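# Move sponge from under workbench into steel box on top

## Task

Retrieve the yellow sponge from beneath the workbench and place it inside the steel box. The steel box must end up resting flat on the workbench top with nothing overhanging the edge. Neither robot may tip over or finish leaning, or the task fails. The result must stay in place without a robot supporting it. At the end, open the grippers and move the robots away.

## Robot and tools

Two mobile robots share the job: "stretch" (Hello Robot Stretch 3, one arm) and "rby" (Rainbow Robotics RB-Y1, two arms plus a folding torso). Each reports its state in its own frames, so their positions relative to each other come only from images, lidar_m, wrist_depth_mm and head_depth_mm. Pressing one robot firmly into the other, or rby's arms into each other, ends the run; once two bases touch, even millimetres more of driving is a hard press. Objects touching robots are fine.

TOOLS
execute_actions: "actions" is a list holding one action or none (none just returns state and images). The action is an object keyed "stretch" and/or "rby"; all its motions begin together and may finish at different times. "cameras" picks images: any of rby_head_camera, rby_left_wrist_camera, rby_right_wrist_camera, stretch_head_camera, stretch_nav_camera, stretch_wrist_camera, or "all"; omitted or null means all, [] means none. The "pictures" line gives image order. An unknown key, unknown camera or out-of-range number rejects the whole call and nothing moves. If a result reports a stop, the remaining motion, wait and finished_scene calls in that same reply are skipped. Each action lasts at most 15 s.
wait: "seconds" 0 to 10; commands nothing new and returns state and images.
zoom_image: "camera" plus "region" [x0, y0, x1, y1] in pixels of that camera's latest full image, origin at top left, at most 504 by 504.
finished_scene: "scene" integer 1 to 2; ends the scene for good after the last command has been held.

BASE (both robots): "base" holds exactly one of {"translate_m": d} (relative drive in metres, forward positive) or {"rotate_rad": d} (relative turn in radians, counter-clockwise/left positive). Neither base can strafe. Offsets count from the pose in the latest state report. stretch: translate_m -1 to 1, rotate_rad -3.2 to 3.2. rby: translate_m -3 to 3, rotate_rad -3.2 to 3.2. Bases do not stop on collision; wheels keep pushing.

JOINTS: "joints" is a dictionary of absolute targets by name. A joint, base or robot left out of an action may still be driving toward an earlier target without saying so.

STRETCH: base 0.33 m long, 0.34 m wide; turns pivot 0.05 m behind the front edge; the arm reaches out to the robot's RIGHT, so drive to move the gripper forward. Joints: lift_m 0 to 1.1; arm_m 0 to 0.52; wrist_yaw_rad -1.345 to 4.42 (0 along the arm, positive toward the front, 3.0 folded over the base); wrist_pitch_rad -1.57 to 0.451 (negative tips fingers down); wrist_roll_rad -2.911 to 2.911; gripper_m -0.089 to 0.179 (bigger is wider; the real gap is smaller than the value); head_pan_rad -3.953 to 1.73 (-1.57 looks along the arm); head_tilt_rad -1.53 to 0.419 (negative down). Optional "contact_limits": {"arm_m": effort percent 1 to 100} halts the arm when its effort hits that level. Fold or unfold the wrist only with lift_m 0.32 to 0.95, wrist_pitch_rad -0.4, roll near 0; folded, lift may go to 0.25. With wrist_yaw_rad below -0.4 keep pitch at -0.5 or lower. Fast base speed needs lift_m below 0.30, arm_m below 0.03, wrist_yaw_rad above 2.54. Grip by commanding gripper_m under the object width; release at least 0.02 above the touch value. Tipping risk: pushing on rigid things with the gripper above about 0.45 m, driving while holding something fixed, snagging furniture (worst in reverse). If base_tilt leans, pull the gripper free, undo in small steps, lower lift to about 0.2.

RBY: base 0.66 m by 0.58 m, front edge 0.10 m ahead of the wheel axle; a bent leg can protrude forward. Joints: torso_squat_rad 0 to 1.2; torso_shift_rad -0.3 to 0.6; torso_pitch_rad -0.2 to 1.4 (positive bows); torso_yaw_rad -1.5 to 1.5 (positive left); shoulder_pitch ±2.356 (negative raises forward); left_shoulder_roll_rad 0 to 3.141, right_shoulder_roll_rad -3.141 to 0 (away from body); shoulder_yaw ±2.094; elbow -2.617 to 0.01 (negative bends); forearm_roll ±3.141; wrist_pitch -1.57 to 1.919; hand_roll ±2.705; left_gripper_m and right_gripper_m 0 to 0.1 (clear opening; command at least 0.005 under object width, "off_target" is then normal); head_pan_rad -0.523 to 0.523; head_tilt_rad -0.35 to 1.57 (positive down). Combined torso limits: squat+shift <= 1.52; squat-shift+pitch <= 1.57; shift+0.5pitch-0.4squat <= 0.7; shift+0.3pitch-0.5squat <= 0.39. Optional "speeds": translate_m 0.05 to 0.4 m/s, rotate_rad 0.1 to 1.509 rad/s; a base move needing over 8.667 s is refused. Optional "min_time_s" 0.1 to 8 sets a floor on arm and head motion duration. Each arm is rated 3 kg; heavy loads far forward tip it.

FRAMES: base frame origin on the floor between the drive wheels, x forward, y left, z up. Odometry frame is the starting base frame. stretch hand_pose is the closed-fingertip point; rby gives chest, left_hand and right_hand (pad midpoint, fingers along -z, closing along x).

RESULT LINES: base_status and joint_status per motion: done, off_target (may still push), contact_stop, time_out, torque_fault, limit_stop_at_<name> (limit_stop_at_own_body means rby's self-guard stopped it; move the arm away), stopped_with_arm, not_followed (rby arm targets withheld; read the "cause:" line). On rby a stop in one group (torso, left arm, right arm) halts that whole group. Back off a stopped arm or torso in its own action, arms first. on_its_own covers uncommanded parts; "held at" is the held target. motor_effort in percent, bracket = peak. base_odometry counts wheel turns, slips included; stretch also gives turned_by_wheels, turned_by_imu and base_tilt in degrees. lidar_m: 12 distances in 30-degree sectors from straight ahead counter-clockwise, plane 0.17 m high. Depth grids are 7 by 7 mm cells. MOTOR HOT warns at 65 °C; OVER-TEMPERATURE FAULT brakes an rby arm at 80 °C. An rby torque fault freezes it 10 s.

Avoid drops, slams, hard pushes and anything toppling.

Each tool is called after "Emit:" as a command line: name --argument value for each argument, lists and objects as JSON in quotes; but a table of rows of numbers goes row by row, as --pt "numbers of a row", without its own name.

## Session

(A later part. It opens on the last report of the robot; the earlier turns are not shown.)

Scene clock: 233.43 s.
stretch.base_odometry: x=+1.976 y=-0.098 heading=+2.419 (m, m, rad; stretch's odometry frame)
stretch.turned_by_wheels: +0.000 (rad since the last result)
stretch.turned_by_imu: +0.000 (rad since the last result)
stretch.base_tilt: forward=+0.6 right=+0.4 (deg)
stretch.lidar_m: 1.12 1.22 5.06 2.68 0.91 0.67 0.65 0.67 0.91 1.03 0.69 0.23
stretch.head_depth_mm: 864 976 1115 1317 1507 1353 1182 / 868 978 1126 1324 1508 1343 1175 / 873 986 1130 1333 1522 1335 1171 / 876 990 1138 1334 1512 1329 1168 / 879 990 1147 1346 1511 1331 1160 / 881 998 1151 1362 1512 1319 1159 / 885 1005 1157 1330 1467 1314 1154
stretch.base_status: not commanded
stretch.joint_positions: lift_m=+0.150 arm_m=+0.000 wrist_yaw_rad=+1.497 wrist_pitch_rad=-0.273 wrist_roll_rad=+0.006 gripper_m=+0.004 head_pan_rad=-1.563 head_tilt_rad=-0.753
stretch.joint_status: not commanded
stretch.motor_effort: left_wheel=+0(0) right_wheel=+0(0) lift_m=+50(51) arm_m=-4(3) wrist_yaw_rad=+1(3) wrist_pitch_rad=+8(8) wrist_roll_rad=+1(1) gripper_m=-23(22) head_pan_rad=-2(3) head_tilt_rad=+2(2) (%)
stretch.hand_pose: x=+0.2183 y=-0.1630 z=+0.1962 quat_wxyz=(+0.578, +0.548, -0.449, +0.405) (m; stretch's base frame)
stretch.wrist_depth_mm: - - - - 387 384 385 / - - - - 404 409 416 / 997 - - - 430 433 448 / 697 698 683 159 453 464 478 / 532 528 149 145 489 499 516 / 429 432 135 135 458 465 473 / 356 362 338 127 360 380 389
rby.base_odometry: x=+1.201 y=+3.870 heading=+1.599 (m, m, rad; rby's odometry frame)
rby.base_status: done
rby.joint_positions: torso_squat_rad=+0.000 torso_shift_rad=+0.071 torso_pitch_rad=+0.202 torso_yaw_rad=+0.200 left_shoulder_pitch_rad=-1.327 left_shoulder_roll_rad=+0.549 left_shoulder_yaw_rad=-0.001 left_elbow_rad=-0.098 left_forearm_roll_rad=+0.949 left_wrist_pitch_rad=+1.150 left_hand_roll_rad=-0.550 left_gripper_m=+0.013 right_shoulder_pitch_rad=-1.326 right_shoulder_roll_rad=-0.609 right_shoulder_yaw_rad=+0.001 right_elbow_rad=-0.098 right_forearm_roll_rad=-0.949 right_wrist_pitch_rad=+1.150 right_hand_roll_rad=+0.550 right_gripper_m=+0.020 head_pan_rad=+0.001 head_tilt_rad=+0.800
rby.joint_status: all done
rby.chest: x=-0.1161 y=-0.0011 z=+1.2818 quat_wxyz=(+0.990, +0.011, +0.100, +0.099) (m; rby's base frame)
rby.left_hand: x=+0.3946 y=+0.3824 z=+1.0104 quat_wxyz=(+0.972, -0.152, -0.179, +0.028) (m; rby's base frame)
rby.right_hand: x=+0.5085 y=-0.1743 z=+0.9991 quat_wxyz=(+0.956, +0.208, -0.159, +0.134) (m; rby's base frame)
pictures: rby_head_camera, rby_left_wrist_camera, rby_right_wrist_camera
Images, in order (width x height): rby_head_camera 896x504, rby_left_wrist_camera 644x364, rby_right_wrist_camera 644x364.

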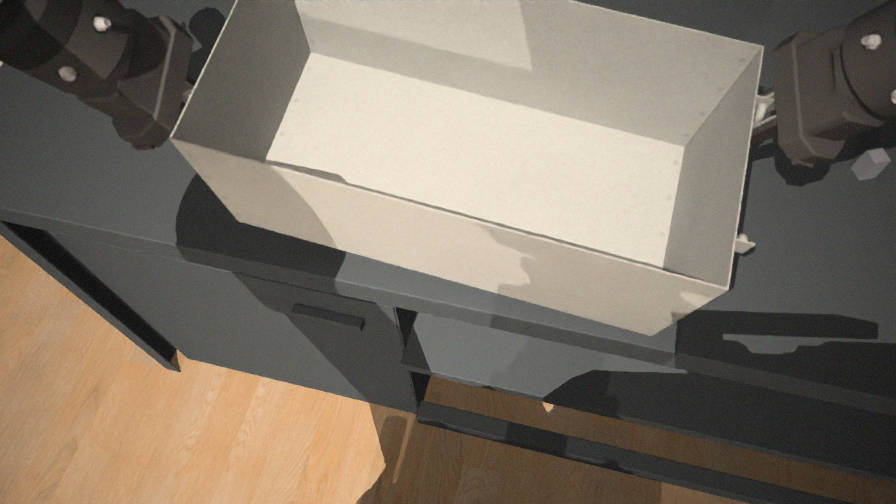

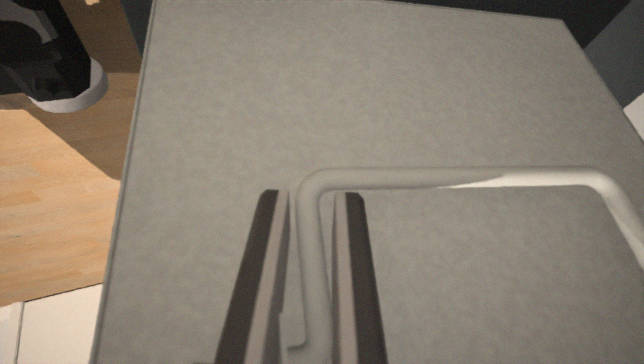

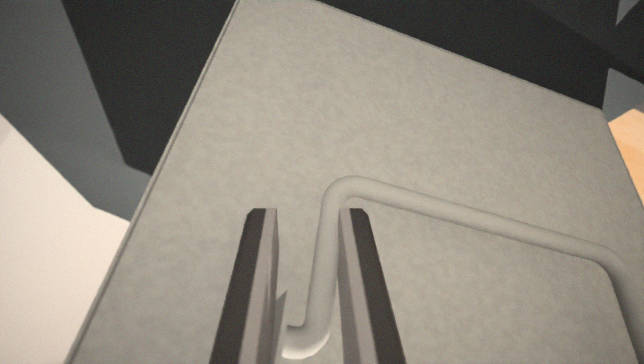

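Emit:
execute_actions --actions '[{"rby":{"base":{"translate_m":0.13},"speeds":{"translate_m":0.1}}}]' --cameras '[]'

Emit:
execute_actions --actions '[{"rby":{"joints":{"torso_pitch_rad":0.3}}}]' --cameras '["rby_head_camera","rby_left_wrist_camera","rby_right_wrist_camera"]'

Scene clock: 235.53 s.
stretch.base_odometry: x=+1.976 y=-0.098 heading=+2.419 (m, m, rad; stretch's odometry frame)
stretch.turned_by_wheels: +0.000 (rad since the last result)
stretch.turned_by_imu: +0.000 (rad since the last result)
stretch.base_tilt: forward=+0.5 right=+0.4 (deg)
stretch.lidar_m: 1.12 1.23 5.11 2.68 0.91 0.67 0.65 0.67 0.91 1.03 0.69 0.23
stretch.head_depth_mm: 862 975 1119 1314 1505 1354 1179 / 869 979 1126 1319 1509 1343 1173 / 874 985 1130 1330 1524 1336 1172 / 876 992 1138 1337 1523 1332 1167 / 878 995 1146 1344 1506 1326 1161 / 881 997 1149 1356 1506 1323 1164 / 887 1001 1155 1331 1464 1324 1155
stretch.base_status: not commanded
stretch.joint_positions: lift_m=+0.150 arm_m=+0.000 wrist_yaw_rad=+1.497 wrist_pitch_rad=-0.273 wrist_roll_rad=+0.006 gripper_m=+0.004 head_pan_rad=-1.563 head_tilt_rad=-0.753
stretch.joint_status: not commanded
stretch.motor_effort: left_wheel=+0(0) right_wheel=+0(0) lift_m=+50(51) arm_m=-4(4) wrist_yaw_rad=+2(2) wrist_pitch_rad=+8(8) wrist_roll_rad=+1(1) gripper_m=-23(23) head_pan_rad=-2(2) head_tilt_rad=+2(2) (%)
stretch.hand_pose: x=+0.2183 y=-0.1630 z=+0.1962 quat_wxyz=(+0.578, +0.548, -0.449, +0.405) (m; stretch's base frame)
stretch.wrist_depth_mm: - - - - 387 382 395 / - - - - 399 407 418 / - - - - 430 434 445 / 692 701 679 158 460 472 480 / 518 530 149 146 477 495 518 / 422 435 134 136 457 463 475 / 351 355 337 127 355 384 386
rby.base_odometry: x=+1.197 y=+4.000 heading=+1.600 (m, m, rad; rby's odometry frame)
rby.base_status: done
rby.joint_positions: torso_squat_rad=+0.000 torso_shift_rad=+0.071 torso_pitch_rad=+0.202 torso_yaw_rad=+0.200 left_shoulder_pitch_rad=-1.327 left_shoulder_roll_rad=+0.549 left_shoulder_yaw_rad=-0.001 left_elbow_rad=-0.098 left_forearm_roll_rad=+0.949 left_wrist_pitch_rad=+1.150 left_hand_roll_rad=-0.550 left_gripper_m=+0.013 right_shoulder_pitch_rad=-1.326 right_shoulder_roll_rad=-0.609 right_shoulder_yaw_rad=+0.001 right_elbow_rad=-0.098 right_forearm_roll_rad=-0.949 right_wrist_pitch_rad=+1.150 right_hand_roll_rad=+0.550 right_gripper_m=+0.020 head_pan_rad=+0.001 head_tilt_rad=+0.800
rby.joint_status: not commanded
rby.chest: x=-0.1161 y=-0.0011 z=+1.2818 quat_wxyz=(+0.990, +0.011, +0.100, +0.099) (m; rby's base frame)
rby.left_hand: x=+0.3947 y=+0.3825 z=+1.0104 quat_wxyz=(+0.972, -0.152, -0.179, +0.028) (m; rby's base frame)
rby.right_hand: x=+0.5086 y=-0.1742 z=+0.9992 quat_wxyz=(+0.956, +0.208, -0.159, +0.134) (m; rby's base frame)
pictures: none
No camera images: the call's "cameras" was empty. Leave "cameras" out to get every camera's image.

Scene clock: 236.93 s.
stretch.base_odometry: x=+1.976 y=-0.098 heading=+2.419 (m, m, rad; stretch's odometry frame)
stretch.turned_by_wheels: +0.000 (rad since the last result)
stretch.turned_by_imu: +0.000 (rad since the last result)
stretch.base_tilt: forward=+0.6 right=+0.4 (deg)
stretch.lidar_m: 1.12 1.23 5.08 2.68 0.91 0.67 0.65 0.67 0.91 1.03 0.69 0.23
stretch.head_depth_mm: 862 977 1117 1312 1512 1351 1180 / 868 977 1125 1324 1511 1345 1172 / 872 982 1137 1331 1518 1337 1173 / 876 989 1139 1341 1516 1325 1167 / 879 994 1145 1346 1512 1330 1165 / 885 1003 1152 1352 1502 1328 1157 / 888 1006 1154 1334 1472 1320 1152
stretch.base_status: not commanded
stretch.joint_positions: lift_m=+0.150 arm_m=+0.000 wrist_yaw_rad=+1.497 wrist_pitch_rad=-0.273 wrist_roll_rad=+0.006 gripper_m=+0.004 head_pan_rad=-1.563 head_tilt_rad=-0.753
stretch.joint_status: not commanded
stretch.motor_effort: left_wheel=+0(0) right_wheel=+0(0) lift_m=+50(50) arm_m=-4(4) wrist_yaw_rad=+2(3) wrist_pitch_rad=+8(8) wrist_roll_rad=+1(1) gripper_m=-23(23) head_pan_rad=-1(3) head_tilt_rad=+2(2) (%)
stretch.hand_pose: x=+0.2183 y=-0.1630 z=+0.1962 quat_wxyz=(+0.578, +0.548, -0.449, +0.405) (m; stretch's base frame)
stretch.wrist_depth_mm: - - - - 383 384 392 / - - - - 402 405 412 / 978 - - - 434 435 448 / 688 698 674 158 456 470 480 / 532 537 149 146 482 498 514 / 425 430 134 135 454 457 470 / 355 362 341 127 358 381 386
rby.base_odometry: x=+1.197 y=+4.000 heading=+1.600 (m, m, rad; rby's odometry frame)
rby.base_status: not commanded
rby.joint_positions: torso_squat_rad=+0.001 torso_shift_rad=+0.068 torso_pitch_rad=+0.283 torso_yaw_rad=+0.201 left_shoulder_pitch_rad=-1.327 left_shoulder_roll_rad=+0.553 left_shoulder_yaw_rad=-0.001 left_elbow_rad=-0.098 left_forearm_roll_rad=+0.948 left_wrist_pitch_rad=+1.150 left_hand_roll_rad=-0.550 left_gripper_m=+0.014 right_shoulder_pitch_rad=-1.336 right_shoulder_roll_rad=-0.614 right_shoulder_yaw_rad=-0.001 right_elbow_rad=-0.103 right_forearm_roll_rad=-0.951 right_wrist_pitch_rad=+1.150 right_hand_roll_rad=+0.550 right_gripper_m=+0.025 head_pan_rad=+0.001 head_tilt_rad=+0.800
rby.joint_status: torso_pitch_rad contact_stop (moved +0.081 of +0.098)
rby.chest: x=-0.0937 y=-0.0005 z=+1.2760 quat_wxyz=(+0.985, +0.014, +0.140, +0.099) (m; rby's base frame)
rby.left_hand: x=+0.3929 y=+0.3863 z=+0.9648 quat_wxyz=(+0.978, -0.149, -0.141, +0.035) (m; rby's base frame)
rby.right_hand: x=+0.5122 y=-0.1732 z=+0.9515 quat_wxyz=(+0.960, +0.214, -0.128, +0.127) (m; rby's base frame)
pictures: rby_head_camera, rby_left_wrist_camera, rby_right_wrist_camera
Images, in order (width x height): rby_head_camera 896x504, rby_left_wrist_camera 644x364, rby_right_wrist_camera 644x364.

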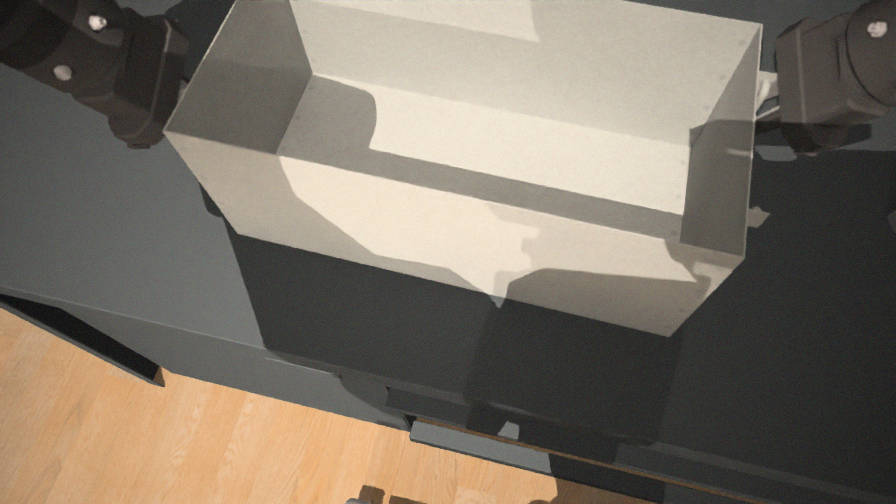

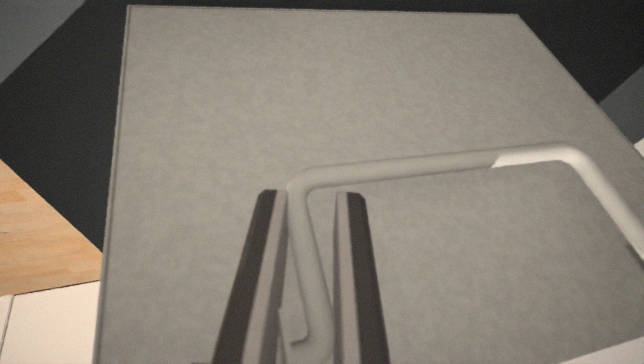

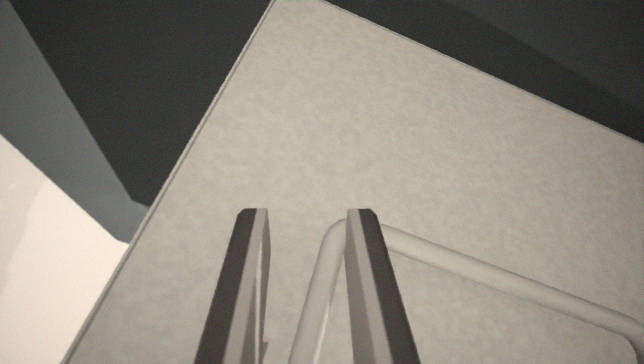

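On top. Release, retreat; stretch raises meanwhile.

Emit:
execute_actions --actions '[{"rby":{"joints":{"left_gripper_m":0.08,"right_gripper_m":0.08}},"stretch":{"joints":{"lift_m":0.6}}}]' --cameras '[]'

Emit:
execute_actions --actions '[{"rby":{"joints":{"left_shoulder_roll_rad":0.85,"right_shoulder_roll_rad":-0.9}},"stretch":{"joints":{"lift_m":1.1,"wrist_pitch_rad":0}}}]' --cameras '[]'

Emit:
execute_actions --actions '[{"rby":{"joints":{"torso_pitch_rad":0.1}}}]' --cameras '["rby_head_camera"]'

Emit:
execute_actions --actions '[{"rby":{"base":{"translate_m":-1.8},"joints":{"head_tilt_rad":0.3,"torso_yaw_rad":0}}}]' --cameras '["rby_head_camera","stretch_nav_camera"]'

Scene clock: 242.53 s.
stretch.base_odometry: x=+1.976 y=-0.098 heading=+2.419 (m, m, rad; stretch's odometry frame)
stretch.turned_by_wheels: +0.000 (rad since the last result)
stretch.turned_by_imu: +0.001 (rad since the last result)
stretch.base_tilt: forward=+0.7 right=+0.3 (deg)
stretch.lidar_m: 1.12 1.22 5.11 2.68 0.91 0.67 0.65 0.67 0.91 1.03 0.68 0.55
stretch.head_depth_mm: 862 974 1120 1314 1496 1351 1179 / 868 980 1123 1321 1509 1344 1188 / 871 982 1133 1328 1516 1338 1214 / 875 988 1138 1338 1521 1330 1187 / 879 995 1143 1346 1505 1327 1163 / 884 1001 1148 1353 1507 1325 1160 / 886 1007 1160 1335 1470 1318 1158
stretch.base_status: not commanded
stretch.joint_positions: lift_m=+0.600 arm_m=+0.000 wrist_yaw_rad=+1.497 wrist_pitch_rad=-0.272 wrist_roll_rad=+0.006 gripper_m=+0.004 head_pan_rad=-1.563 head_tilt_rad=-0.753
stretch.joint_status: all done
stretch.motor_effort: left_wheel=+0(0) right_wheel=+0(0) lift_m=+50(51) arm_m=-3(3) wrist_yaw_rad=+2(2) wrist_pitch_rad=+8(8) wrist_roll_rad=+1(1) gripper_m=-22(23) head_pan_rad=-2(2) head_tilt_rad=+2(2) (%)
stretch.hand_pose: x=+0.2183 y=-0.1630 z=+0.6463 quat_wxyz=(+0.578, +0.548, -0.449, +0.405) (m; stretch's base frame)
stretch.wrist_depth_mm: - - - - 370 370 385 / - - - - 413 - - / - - - - 444 - - / - - - 159 479 869 888 / - - 149 146 563 620 648 / - - 134 136 547 558 588 / 916 881 879 127 572 598 617
rby.base_odometry: x=+1.197 y=+4.000 heading=+1.600 (m, m, rad; rby's odometry frame)
rby.base_status: not commanded
rby.joint_positions: torso_squat_rad=+0.000 torso_shift_rad=+0.069 torso_pitch_rad=+0.285 torso_yaw_rad=+0.201 left_shoulder_pitch_rad=-1.329 left_shoulder_roll_rad=+0.553 left_shoulder_yaw_rad=-0.001 left_elbow_rad=-0.099 left_forearm_roll_rad=+0.949 left_wrist_pitch_rad=+1.150 left_hand_roll_rad=-0.550 left_gripper_m=+0.080 right_shoulder_pitch_rad=-1.329 right_shoulder_roll_rad=-0.611 right_shoulder_yaw_rad=+0.000 right_elbow_rad=-0.100 right_forearm_roll_rad=-0.950 right_wrist_pitch_rad=+1.150 right_hand_roll_rad=+0.550 right_gripper_m=+0.080 head_pan_rad=+0.001 head_tilt_rad=+0.800
rby.joint_status: all done
rby.chest: x=-0.0929 y=-0.0010 z=+1.2758 quat_wxyz=(+0.985, +0.015, +0.141, +0.099) (m; rby's base frame)
rby.left_hand: x=+0.3947 y=+0.3854 z=+0.9655 quat_wxyz=(+0.978, -0.149, -0.141, +0.034) (m; rby's base frame)
rby.right_hand: x=+0.5088 y=-0.1742 z=+0.9454 quat_wxyz=(+0.961, +0.214, -0.123, +0.125) (m; rby's base frame)
pictures: none
No camera images: the call's "cameras" was empty. Leave "cameras" out to get every camera's image.

Scene clock: 247.90 s.
stretch.base_odometry: x=+1.976 y=-0.098 heading=+2.419 (m, m, rad; stretch's odometry frame)
stretch.turned_by_wheels: +0.000 (rad since the last result)
stretch.turned_by_imu: +0.001 (rad since the last result)
stretch.base_tilt: forward=+0.6 right=+0.2 (deg)
stretch.lidar_m: 1.12 1.23 5.08 2.68 0.91 0.67 0.65 0.67 0.91 1.03 0.68 0.55
stretch.head_depth_mm: - - - - 1507 1352 1180 / - - - - 1505 1348 1174 / 865 - - - 1516 1340 1172 / 877 971 - 1430 1517 1333 1168 / 877 979 - - 1506 1327 1160 / 881 963 - - 1477 1323 1158 / 884 - - - 1436 1320 1152
stretch.base_status: not commanded
stretch.joint_positions: lift_m=+1.097 arm_m=+0.000 wrist_yaw_rad=+1.497 wrist_pitch_rad=-0.024 wrist_roll_rad=+0.006 gripper_m=+0.004 head_pan_rad=-1.563 head_tilt_rad=-0.753
stretch.joint_status: all done
joint sent to its limit — the command would take stretch.lift_m past its upper limit, so that joint was sent only as far as its limit.
stretch.motor_effort: left_wheel=+0(0) right_wheel=+0(0) lift_m=+51(54) arm_m=-3(3) wrist_yaw_rad=+2(2) wrist_pitch_rad=+8(11) wrist_roll_rad=+1(1) gripper_m=-24(23) head_pan_rad=-2(2) head_tilt_rad=+2(2) (%)
stretch.hand_pose: x=+0.2335 y=-0.1641 z=+1.2058 quat_wxyz=(+0.523, +0.489, -0.513, +0.474) (m; stretch's base frame)
stretch.wrist_depth_mm: - - - - - - - / - - - - - - - / - - - - - - - / - - - 158 - - 981 / - - 149 146 - - 967 / - - 135 136 - - 960 / - - - 127 777 868 859
rby.base_odometry: x=+1.197 y=+4.000 heading=+1.600 (m, m, rad; rby's odometry frame)
rby.base_status: not commanded
rby.joint_positions: torso_squat_rad=+0.000 torso_shift_rad=+0.069 torso_pitch_rad=+0.285 torso_yaw_rad=+0.200 left_shoulder_pitch_rad=-1.330 left_shoulder_roll_rad=+0.850 left_shoulder_yaw_rad=+0.000 left_elbow_rad=-0.100 left_forearm_roll_rad=+0.950 left_wrist_pitch_rad=+1.150 left_hand_roll_rad=-0.550 left_gripper_m=+0.080 right_shoulder_pitch_rad=-1.330 right_shoulder_roll_rad=-0.900 right_shoulder_yaw_rad=+0.000 right_elbow_rad=-0.100 right_forearm_roll_rad=-0.950 right_wrist_pitch_rad=+1.150 right_hand_roll_rad=+0.550 right_gripper_m=+0.080 head_pan_rad=+0.001 head_tilt_rad=+0.800
rby.joint_status: all done
rby.chest: x=-0.0927 y=-0.0012 z=+1.2758 quat_wxyz=(+0.985, +0.015, +0.141, +0.099) (m; rby's base frame)
rby.left_hand: x=+0.3646 y=+0.5595 z=+1.0495 quat_wxyz=(+0.969, -0.054, -0.201, +0.131) (m; rby's base frame)
rby.right_hand: x=+0.5371 y=-0.3511 z=+1.0104 quat_wxyz=(+0.972, +0.133, -0.191, +0.028) (m; rby's base frame)
pictures: none
No camera images: the call's "cameras" was empty. Leave "cameras" out to get every camera's image.

Scene clock: 249.30 s.
stretch.base_odometry: x=+1.976 y=-0.098 heading=+2.419 (m, m, rad; stretch's odometry frame)
stretch.turned_by_wheels: +0.000 (rad since the last result)
stretch.turned_by_imu: +0.000 (rad since the last result)
stretch.base_tilt: forward=+0.5 right=+0.3 (deg)
stretch.lidar_m: 1.12 1.23 5.06 2.68 0.91 0.67 0.65 0.67 0.91 1.03 0.68 0.55
stretch.head_depth_mm: - - - - 1496 1346 1177 / - - - - 1514 1350 1180 / 865 - - - 1525 1336 1167 / 876 973 - 1427 1518 1331 1166 / 879 975 - - 1509 1330 1160 / 884 963 - - 1472 1325 1158 / 884 - - - 1438 1314 1156
stretch.base_status: not commanded
stretch.joint_positions: lift_m=+1.097 arm_m=+0.000 wrist_yaw_rad=+1.497 wrist_pitch_rad=-0.024 wrist_roll_rad=+0.006 gripper_m=+0.004 head_pan_rad=-1.563 head_tilt_rad=-0.753
stretch.joint_status: not commanded
stretch.motor_effort: left_wheel=+0(0) right_wheel=+0(0) lift_m=+51(50) arm_m=-3(4) wrist_yaw_rad=+2(1) wrist_pitch_rad=+8(8) wrist_roll_rad=+1(1) gripper_m=-22(23) head_pan_rad=-2(2) head_tilt_rad=+3(1) (%)
stretch.hand_pose: x=+0.2335 y=-0.1641 z=+1.2058 quat_wxyz=(+0.523, +0.489, -0.513, +0.474) (m; stretch's base frame)
stretch.wrist_depth_mm: - - - - - - - / - - - - - - - / - - - - - - - / - - - 159 - - - / - - 149 146 - - 959 / - - 134 135 - - 975 / - - - 127 778 841 866
rby.base_odometry: x=+1.197 y=+4.000 heading=+1.600 (m, m, rad; rby's odometry frame)
rby.base_status: not commanded
rby.joint_positions: torso_squat_rad=+0.000 torso_shift_rad=+0.069 torso_pitch_rad=+0.100 torso_yaw_rad=+0.200 left_shoulder_pitch_rad=-1.330 left_shoulder_roll_rad=+0.850 left_shoulder_yaw_rad=+0.000 left_elbow_rad=-0.100 left_forearm_roll_rad=+0.950 left_wrist_pitch_rad=+1.150 left_hand_roll_rad=-0.550 left_gripper_m=+0.080 right_shoulder_pitch_rad=-1.330 right_shoulder_roll_rad=-0.900 right_shoulder_yaw_rad=+0.000 right_elbow_rad=-0.100 right_forearm_roll_rad=-0.950 right_wrist_pitch_rad=+1.150 right_hand_roll_rad=+0.550 right_gripper_m=+0.080 head_pan_rad=+0.001 head_tilt_rad=+0.800
rby.joint_status: all done
rby.chest: x=-0.1488 y=-0.0012 z=+1.2867 quat_wxyz=(+0.994, +0.006, +0.050, +0.100) (m; rby's base frame)
rby.left_hand: x=+0.3424 y=+0.5593 z=+1.1484 quat_wxyz=(+0.947, -0.066, -0.290, +0.125) (m; rby's base frame)
rby.right_hand: x=+0.5190 y=-0.3511 z=+1.1418 quat_wxyz=(+0.950, +0.130, -0.280, +0.040) (m; rby's base frame)
pictures: rby_head_camera
Images, in order (width x height): rby_head_camera 896x504.

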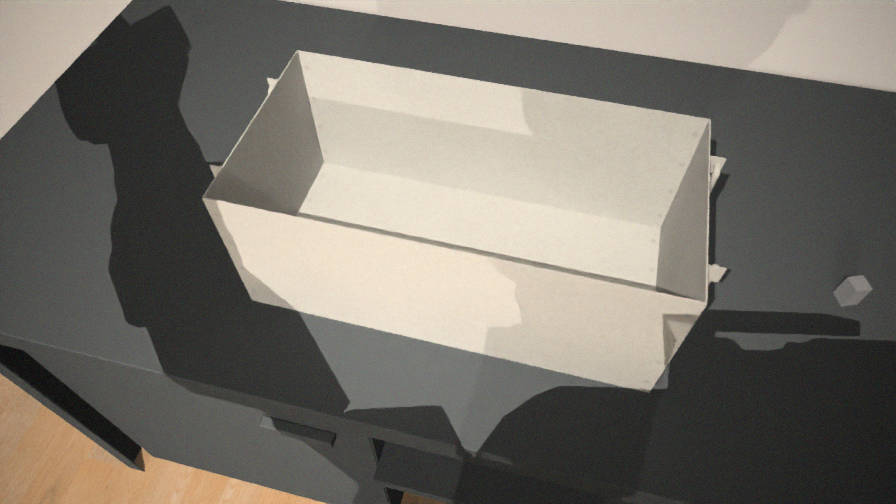

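Scene clock: 255.17 s.
stretch.base_odometry: x=+1.976 y=-0.098 heading=+2.419 (m, m, rad; stretch's odometry frame)
stretch.turned_by_wheels: +0.000 (rad since the last result)
stretch.turned_by_imu: +0.001 (rad since the last result)
stretch.base_tilt: forward=+0.7 right=+0.3 (deg)
stretch.lidar_m: 1.66 3.99 2.01 2.67 0.91 0.67 0.65 0.67 0.91 1.03 0.68 0.55
stretch.head_depth_mm: - - - - 1508 1351 1179 / - - - - 1508 1343 1172 / 865 - - - 1520 1342 1169 / 877 972 - 1431 1510 1334 1167 / 879 975 - - 1507 1326 1165 / 880 960 - - 1479 1321 1158 / 884 - - - 1436 1318 1155
stretch.base_status: not commanded
stretch.joint_positions: lift_m=+1.097 arm_m=+0.000 wrist_yaw_rad=+1.497 wrist_pitch_rad=-0.024 wrist_roll_rad=+0.006 gripper_m=+0.004 head_pan_rad=-1.563 head_tilt_rad=-0.753
stretch.joint_status: not commanded
stretch.motor_effort: left_wheel=+0(0) right_wheel=+0(0) lift_m=+51(50) arm_m=-3(3) wrist_yaw_rad=+2(2) wrist_pitch_rad=+8(8) wrist_roll_rad=+1(1) gripper_m=-23(23) head_pan_rad=-2(2) head_tilt_rad=+2(3) (%)
stretch.hand_pose: x=+0.2335 y=-0.1641 z=+1.2058 quat_wxyz=(+0.523, +0.489, -0.513, +0.474) (m; stretch's base frame)
stretch.wrist_depth_mm: - - - - - - - / - - - - - - - / - - - - - - - / - - - 158 - - - / - - 149 146 - - 990 / - - 135 135 - - - / - - - 127 791 897 847
rby.base_odometry: x=+1.250 y=+2.200 heading=+1.601 (m, m, rad; rby's odometry frame)
rby.base_status: done
rby.joint_positions: torso_squat_rad=+0.000 torso_shift_rad=+0.069 torso_pitch_rad=+0.100 torso_yaw_rad=+0.000 left_shoulder_pitch_rad=-1.330 left_shoulder_roll_rad=+0.850 left_shoulder_yaw_rad=+0.000 left_elbow_rad=-0.100 left_forearm_roll_rad=+0.950 left_wrist_pitch_rad=+1.150 left_hand_roll_rad=-0.550 left_gripper_m=+0.080 right_shoulder_pitch_rad=-1.330 right_shoulder_roll_rad=-0.900 right_shoulder_yaw_rad=+0.000 right_elbow_rad=-0.100 right_forearm_roll_rad=-0.950 right_wrist_pitch_rad=+1.150 right_hand_roll_rad=+0.550 right_gripper_m=+0.080 head_pan_rad=+0.001 head_tilt_rad=+0.300
rby.joint_status: all done
rby.chest: x=-0.1488 y=-0.0012 z=+1.2867 quat_wxyz=(+0.999, +0.001, +0.050, +0.000) (m; rby's base frame)
rby.left_hand: x=+0.4434 y=+0.4479 z=+1.1382 quat_wxyz=(+0.954, -0.104, -0.281, +0.033) (m; rby's base frame)
rby.right_hand: x=+0.4362 y=-0.4792 z=+1.1500 quat_wxyz=(+0.951, +0.092, -0.291, -0.052) (m; rby's base frame)
pictures: rby_head_camera, stretch_nav_camera (sideways: a quarter turn counterclockwise sets it upright)
Images, in order (width x height): rby_head_camera 896x504, stretch_nav_camera 672x504.

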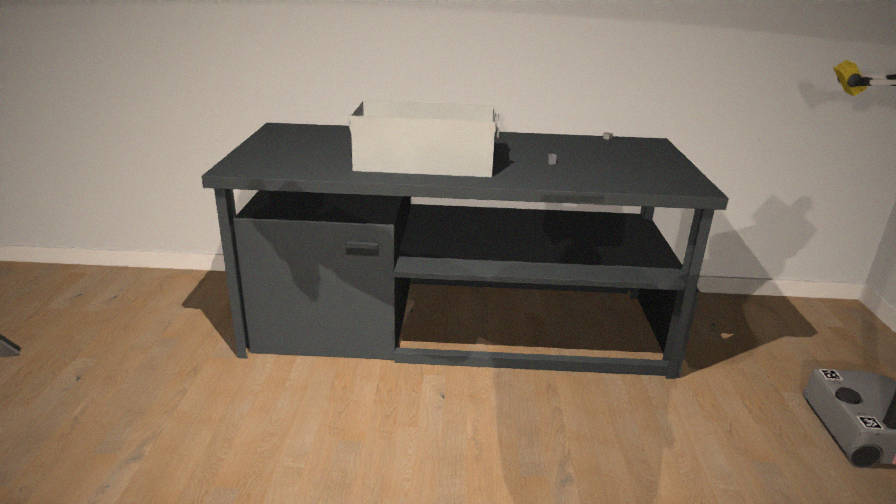

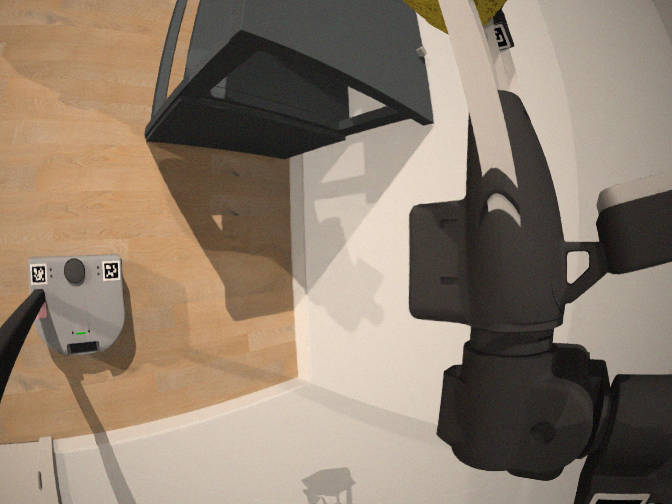

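Emit:
execute_actions --actions '[{"stretch":{"base":{"translate_m":1.0},"joints":{"wrist_yaw_rad":0.0,"head_tilt_rad":-0.5}}}]' --cameras '[]'

Emit:
execute_actions --actions '[{"stretch":{"base":{"translate_m":0.4}}}]' --cameras '["stretch_nav_camera","stretch_head_camera","stretch_wrist_camera","rby_head_camera"]'

Scene clock: 267.30 s.
stretch.base_odometry: x=+1.226 y=+0.563 heading=+2.419 (m, m, rad; stretch's odometry frame)
stretch.turned_by_wheels: +0.000 (rad since the last result)
stretch.turned_by_imu: +0.004 (rad since the last result)
stretch.base_tilt: forward=+0.5 right=+0.5 (deg)
stretch.lidar_m: 1.09 3.13 1.78 1.70 2.36 1.68 1.64 0.53 0.70 0.95 0.92 0.70
stretch.head_depth_mm: - - - - - - 528 / - - - - - - 519 / - - - - - - 524 / 827 898 659 997 783 610 520 / 840 913 999 1042 778 622 519 / 842 915 1003 1029 773 620 517 / 844 917 1008 1020 767 616 514
stretch.base_status: done
stretch.joint_positions: lift_m=+1.097 arm_m=+0.000 wrist_yaw_rad=+0.003 wrist_pitch_rad=-0.024 wrist_roll_rad=+0.006 gripper_m=+0.004 head_pan_rad=-1.563 head_tilt_rad=-0.508
stretch.joint_status: all done
stretch.motor_effort: left_wheel=+0(4) right_wheel=+0(4) lift_m=+51(50) arm_m=-4(3) wrist_yaw_rad=-2(2) wrist_pitch_rad=+8(8) wrist_roll_rad=+0(1) gripper_m=-24(23) head_pan_rad=-3(3) head_tilt_rad=+5(31) (%)
stretch.hand_pose: x=-0.0208 y=-0.4009 z=+1.2058 quat_wxyz=(+0.705, +0.010, -0.709, -0.008) (m; stretch's base frame)
stretch.wrist_depth_mm: 722 750 754 756 743 737 745 / 741 739 742 780 771 753 787 / 756 794 774 773 771 773 800 / 787 796 786 159 802 797 815 / 796 848 150 147 826 855 828 / 827 843 134 135 816 851 882 / 766 780 719 127 766 887 902
rby.base_odometry: x=+1.250 y=+2.200 heading=+1.601 (m, m, rad; rby's odometry frame)
rby.base_status: not commanded
rby.joint_positions: torso_squat_rad=+0.000 torso_shift_rad=+0.069 torso_pitch_rad=+0.100 torso_yaw_rad=+0.000 left_shoulder_pitch_rad=-1.330 left_shoulder_roll_rad=+0.850 left_shoulder_yaw_rad=+0.000 left_elbow_rad=-0.100 left_forearm_roll_rad=+0.950 left_wrist_pitch_rad=+1.150 left_hand_roll_rad=-0.550 left_gripper_m=+0.080 right_shoulder_pitch_rad=-1.330 right_shoulder_roll_rad=-0.900 right_shoulder_yaw_rad=+0.000 right_elbow_rad=-0.100 right_forearm_roll_rad=-0.950 right_wrist_pitch_rad=+1.150 right_hand_roll_rad=+0.550 right_gripper_m=+0.080 head_pan_rad=+0.001 head_tilt_rad=+0.300
rby.joint_status: not commanded
rby.chest: x=-0.1488 y=-0.0012 z=+1.2867 quat_wxyz=(+0.999, +0.001, +0.050, +0.000) (m; rby's base frame)
rby.left_hand: x=+0.4434 y=+0.4479 z=+1.1382 quat_wxyz=(+0.954, -0.104, -0.281, +0.033) (m; rby's base frame)
rby.right_hand: x=+0.4362 y=-0.4792 z=+1.1500 quat_wxyz=(+0.951, +0.092, -0.291, -0.052) (m; rby's base frame)
pictures: none
No camera images: the call's "cameras" was empty. Leave "cameras" out to get every camera's image.

Scene clock: 272.60 s.
stretch.base_odometry: x=+0.925 y=+0.827 heading=+2.419 (m, m, rad; stretch's odometry frame)
stretch.turned_by_wheels: +0.000 (rad since the last result)
stretch.turned_by_imu: +0.002 (rad since the last result)
stretch.base_tilt: forward=+0.6 right=+0.4 (deg)
stretch.lidar_m: 2.62 2.71 3.24 1.71 2.93 2.11 2.03 0.89 0.99 0.95 0.38 0.41
stretch.head_depth_mm: - - - - - - 528 / - - - - - - 502 / - - - - - - 489 / 822 894 657 658 704 443 491 / 835 908 995 666 702 438 495 / 837 911 999 669 703 442 493 / 840 915 1002 673 708 445 493
stretch.base_status: done
stretch.joint_positions: lift_m=+1.097 arm_m=+0.000 wrist_yaw_rad=+0.002 wrist_pitch_rad=-0.024 wrist_roll_rad=+0.006 gripper_m=+0.004 head_pan_rad=-1.563 head_tilt_rad=-0.508
stretch.joint_status: not commanded
stretch.motor_effort: left_wheel=-1(4) right_wheel=+0(2) lift_m=+51(50) arm_m=-3(3) wrist_yaw_rad=-4(3) wrist_pitch_rad=+8(8) wrist_roll_rad=+1(1) gripper_m=-23(22) head_pan_rad=-3(3) head_tilt_rad=+5(5) (%)
stretch.hand_pose: x=-0.0208 y=-0.4009 z=+1.2058 quat_wxyz=(+0.705, +0.009, -0.709, -0.008) (m; stretch's base frame)
stretch.wrist_depth_mm: 714 727 719 716 729 744 757 / 763 745 732 763 743 751 775 / 766 745 778 748 787 762 795 / 779 793 790 158 802 799 816 / 796 812 149 145 820 816 828 / 806 815 135 136 839 889 845 / 769 786 749 127 792 845 876
rby.base_odometry: x=+1.250 y=+2.200 heading=+1.601 (m, m, rad; rby's odometry frame)
rby.base_status: not commanded
rby.joint_positions: torso_squat_rad=+0.000 torso_shift_rad=+0.069 torso_pitch_rad=+0.100 torso_yaw_rad=+0.000 left_shoulder_pitch_rad=-1.330 left_shoulder_roll_rad=+0.850 left_shoulder_yaw_rad=+0.000 left_elbow_rad=-0.100 left_forearm_roll_rad=+0.950 left_wrist_pitch_rad=+1.150 left_hand_roll_rad=-0.550 left_gripper_m=+0.080 right_shoulder_pitch_rad=-1.330 right_shoulder_roll_rad=-0.900 right_shoulder_yaw_rad=+0.000 right_elbow_rad=-0.100 right_forearm_roll_rad=-0.950 right_wrist_pitch_rad=+1.150 right_hand_roll_rad=+0.550 right_gripper_m=+0.080 head_pan_rad=+0.001 head_tilt_rad=+0.300
rby.joint_status: not commanded
rby.chest: x=-0.1488 y=-0.0012 z=+1.2867 quat_wxyz=(+0.999, +0.001, +0.050, +0.000) (m; rby's base frame)
rby.left_hand: x=+0.4434 y=+0.4479 z=+1.1382 quat_wxyz=(+0.954, -0.104, -0.281, +0.033) (m; rby's base frame)
rby.right_hand: x=+0.4362 y=-0.4792 z=+1.1500 quat_wxyz=(+0.951, +0.092, -0.291, -0.052) (m; rby's base frame)
pictures: rby_head_camera, stretch_head_camera (sideways: a quarter turn clockwise sets it upright), stretch_nav_camera (sideways: a quarter turn counterclockwise sets it upright), stretch_wrist_camera
Images, in order (width x height): rby_head_camera 896x504, stretch_head_camera 896x504, stretch_nav_camera 672x504, stretch_wrist_camera 644x364.

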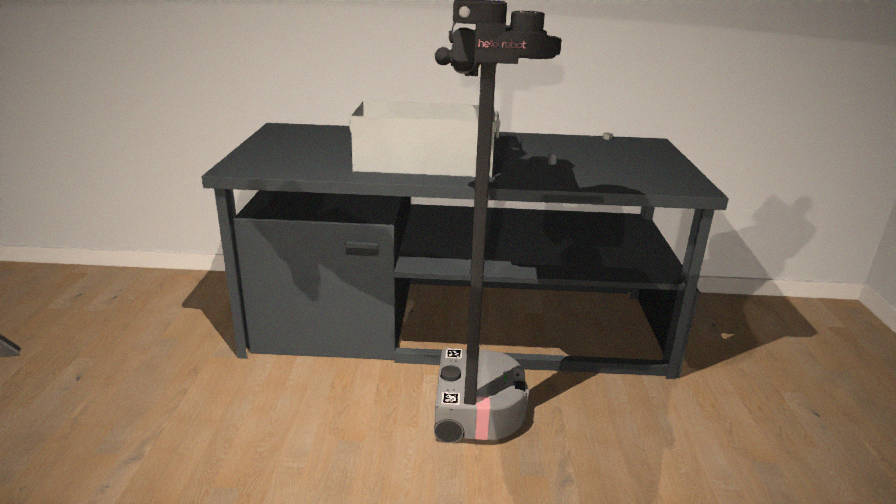

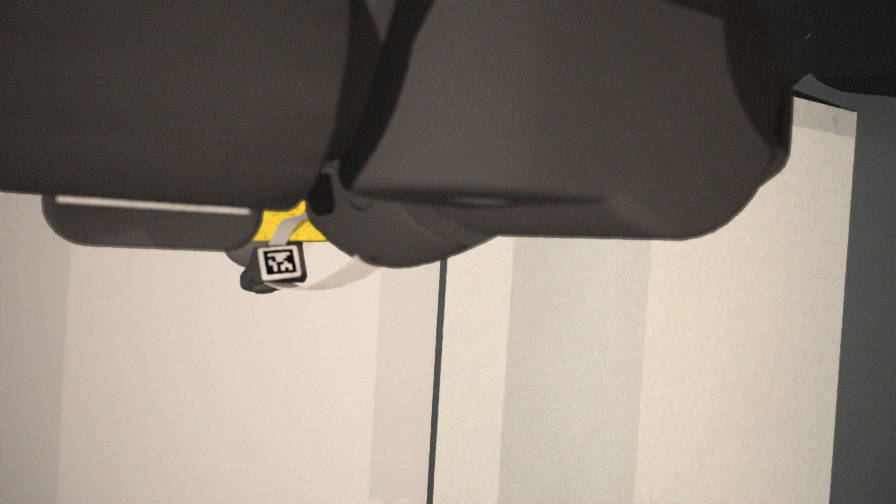

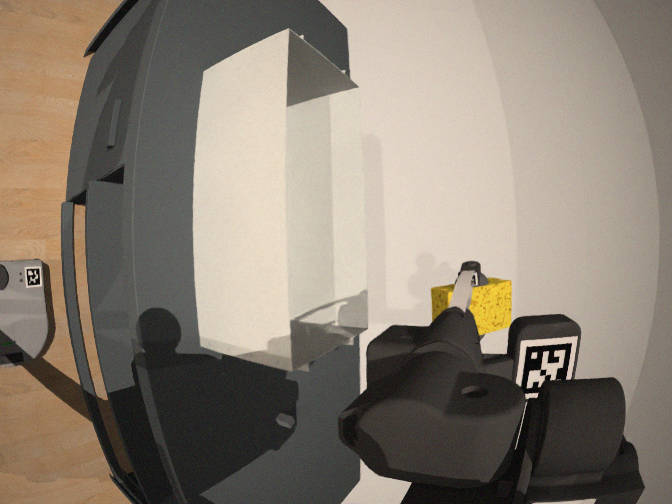

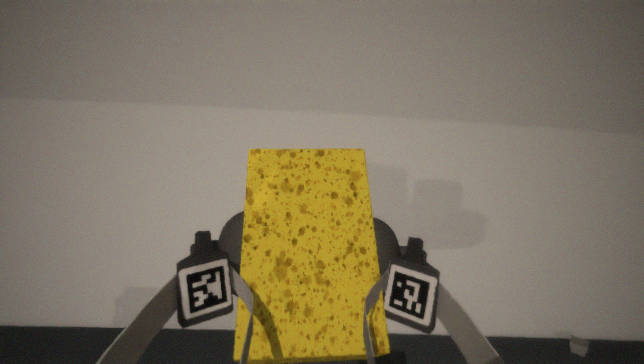

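Emit:
execute_actions --actions '[{"stretch":{"base":{"translate_m":0.22},"joints":{"arm_m":0.16}}}]' --cameras '[]'

Emit:
execute_actions --actions '[{"stretch":{"joints":{"wrist_pitch_rad":-0.6}}}]' --cameras '["stretch_nav_camera","stretch_wrist_camera"]'

Scene clock: 276.67 s.
stretch.base_odometry: x=+0.760 y=+0.973 heading=+2.419 (m, m, rad; stretch's odometry frame)
stretch.turned_by_wheels: +0.000 (rad since the last result)
stretch.turned_by_imu: +0.001 (rad since the last result)
stretch.base_tilt: forward=+0.7 right=+0.3 (deg)
stretch.lidar_m: 2.40 2.48 3.08 1.71 1.76 2.33 1.11 1.12 0.98 0.29 0.30 0.40
stretch.head_depth_mm: - - 1009 1027 694 433 488 / - - - 1035 697 436 490 / 807 - - 659 701 439 489 / 829 892 987 1037 705 442 489 / 833 906 992 664 701 437 493 / 835 907 998 667 697 439 493 / 838 913 1000 1018 564 443 491
stretch.base_status: done
stretch.joint_positions: lift_m=+1.097 arm_m=+0.160 wrist_yaw_rad=+0.002 wrist_pitch_rad=-0.024 wrist_roll_rad=+0.006 gripper_m=+0.004 head_pan_rad=-1.563 head_tilt_rad=-0.507
stretch.joint_status: all done
stretch.motor_effort: left_wheel=-1(4) right_wheel=+0(3) lift_m=+50(51) arm_m=+4(4) wrist_yaw_rad=-2(2) wrist_pitch_rad=+8(8) wrist_roll_rad=+1(1) gripper_m=-23(22) head_pan_rad=-2(2) head_tilt_rad=+4(5) (%)
stretch.hand_pose: x=-0.0210 y=-0.5603 z=+1.2058 quat_wxyz=(+0.705, +0.009, -0.709, -0.008) (m; stretch's base frame)
stretch.wrist_depth_mm: 570 570 575 585 568 593 577 / 575 590 595 584 589 603 592 / 589 593 610 601 614 604 625 / 605 620 620 158 633 635 632 / 617 622 150 146 646 664 644 / 644 635 134 136 651 673 674 / 664 666 678 127 679 676 692
rby.base_odometry: x=+1.250 y=+2.200 heading=+1.601 (m, m, rad; rby's odometry frame)
rby.base_status: not commanded
rby.joint_positions: torso_squat_rad=+0.000 torso_shift_rad=+0.069 torso_pitch_rad=+0.100 torso_yaw_rad=+0.000 left_shoulder_pitch_rad=-1.330 left_shoulder_roll_rad=+0.850 left_shoulder_yaw_rad=+0.000 left_elbow_rad=-0.100 left_forearm_roll_rad=+0.950 left_wrist_pitch_rad=+1.150 left_hand_roll_rad=-0.550 left_gripper_m=+0.080 right_shoulder_pitch_rad=-1.330 right_shoulder_roll_rad=-0.900 right_shoulder_yaw_rad=+0.000 right_elbow_rad=-0.100 right_forearm_roll_rad=-0.950 right_wrist_pitch_rad=+1.150 right_hand_roll_rad=+0.550 right_gripper_m=+0.080 head_pan_rad=+0.001 head_tilt_rad=+0.300
rby.joint_status: not commanded
rby.chest: x=-0.1488 y=-0.0012 z=+1.2867 quat_wxyz=(+0.999, +0.001, +0.050, +0.000) (m; rby's base frame)
rby.left_hand: x=+0.4434 y=+0.4479 z=+1.1382 quat_wxyz=(+0.954, -0.104, -0.281, +0.033) (m; rby's base frame)
rby.right_hand: x=+0.4362 y=-0.4792 z=+1.1500 quat_wxyz=(+0.951, +0.092, -0.291, -0.052) (m; rby's base frame)
pictures: none
No camera images: the call's "cameras" was empty. Leave "cameras" out to get every camera's image.

Scene clock: 277.80 s.
stretch.base_odometry: x=+0.760 y=+0.973 heading=+2.419 (m, m, rad; stretch's odometry frame)
stretch.turned_by_wheels: +0.000 (rad since the last result)
stretch.turned_by_imu: +0.000 (rad since the last result)
stretch.base_tilt: forward=+0.6 right=+0.3 (deg)
stretch.lidar_m: 2.40 2.49 3.08 1.72 1.77 2.33 1.11 1.12 0.99 0.29 0.30 0.40
stretch.head_depth_mm: - - 1010 1030 691 433 489 / - - - 656 698 436 491 / 809 - - 645 702 439 489 / 829 891 980 651 705 441 489 / 832 902 992 665 700 437 494 / 834 906 995 668 698 440 493 / 838 911 999 1021 563 443 491
stretch.base_status: not commanded
stretch.joint_positions: lift_m=+1.097 arm_m=+0.160 wrist_yaw_rad=+0.002 wrist_pitch_rad=-0.611 wrist_roll_rad=+0.006 gripper_m=+0.004 head_pan_rad=-1.563 head_tilt_rad=-0.507
stretch.joint_status: all done
stretch.motor_effort: left_wheel=-1(1) right_wheel=+0(0) lift_m=+51(51) arm_m=+3(4) wrist_yaw_rad=-2(2) wrist_pitch_rad=+4(8) wrist_roll_rad=+1(1) gripper_m=-24(23) head_pan_rad=-3(2) head_tilt_rad=+5(4) (%)
stretch.hand_pose: x=-0.0212 y=-0.5007 z=+1.0692 quat_wxyz=(+0.673, +0.213, -0.676, -0.213) (m; stretch's base frame)
stretch.wrist_depth_mm: 597 587 577 581 588 599 577 / 644 643 652 638 654 661 649 / 723 703 716 730 719 719 747 / 610 619 599 158 653 652 677 / 396 317 149 147 314 322 337 / 279 353 134 135 347 375 358 / 282 397 399 127 420 428 371
rby.base_odometry: x=+1.250 y=+2.200 heading=+1.601 (m, m, rad; rby's odometry frame)
rby.base_status: not commanded
rby.joint_positions: torso_squat_rad=+0.000 torso_shift_rad=+0.069 torso_pitch_rad=+0.100 torso_yaw_rad=+0.000 left_shoulder_pitch_rad=-1.330 left_shoulder_roll_rad=+0.850 left_shoulder_yaw_rad=+0.000 left_elbow_rad=-0.100 left_forearm_roll_rad=+0.950 left_wrist_pitch_rad=+1.150 left_hand_roll_rad=-0.550 left_gripper_m=+0.080 right_shoulder_pitch_rad=-1.330 right_shoulder_roll_rad=-0.900 right_shoulder_yaw_rad=+0.000 right_elbow_rad=-0.100 right_forearm_roll_rad=-0.950 right_wrist_pitch_rad=+1.150 right_hand_roll_rad=+0.550 right_gripper_m=+0.080 head_pan_rad=+0.001 head_tilt_rad=+0.300
rby.joint_status: not commanded
rby.chest: x=-0.1488 y=-0.0012 z=+1.2867 quat_wxyz=(+0.999, +0.001, +0.050, +0.000) (m; rby's base frame)
rby.left_hand: x=+0.4434 y=+0.4479 z=+1.1382 quat_wxyz=(+0.954, -0.104, -0.281, +0.033) (m; rby's base frame)
rby.right_hand: x=+0.4362 y=-0.4792 z=+1.1500 quat_wxyz=(+0.951, +0.092, -0.291, -0.052) (m; rby's base frame)
pictures: stretch_nav_camera (sideways: a quarter turn counterclockwise sets it upright), stretch_wrist_camera
Images, in order (width x height): stretch_nav_camera 672x504, stretch_wrist_camera 644x364.

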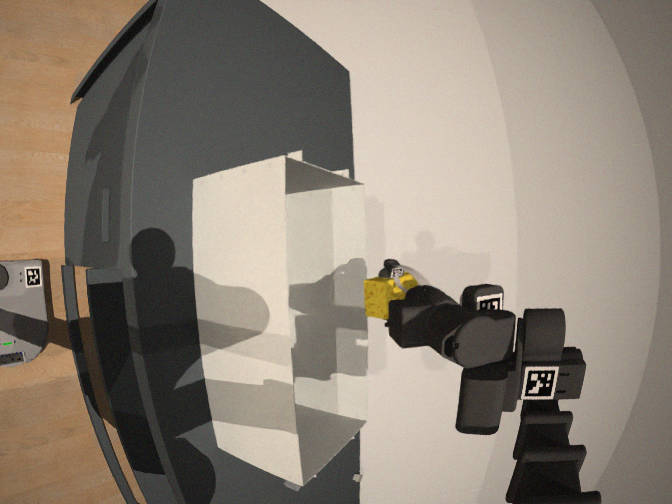

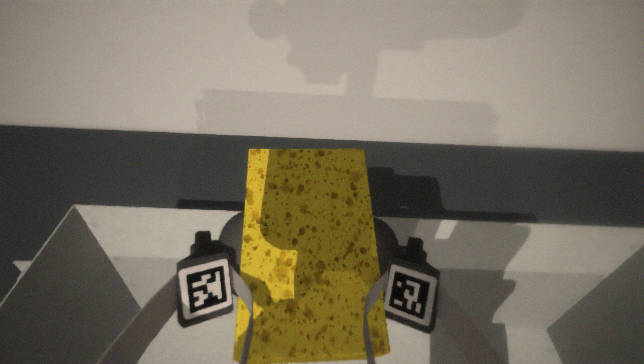

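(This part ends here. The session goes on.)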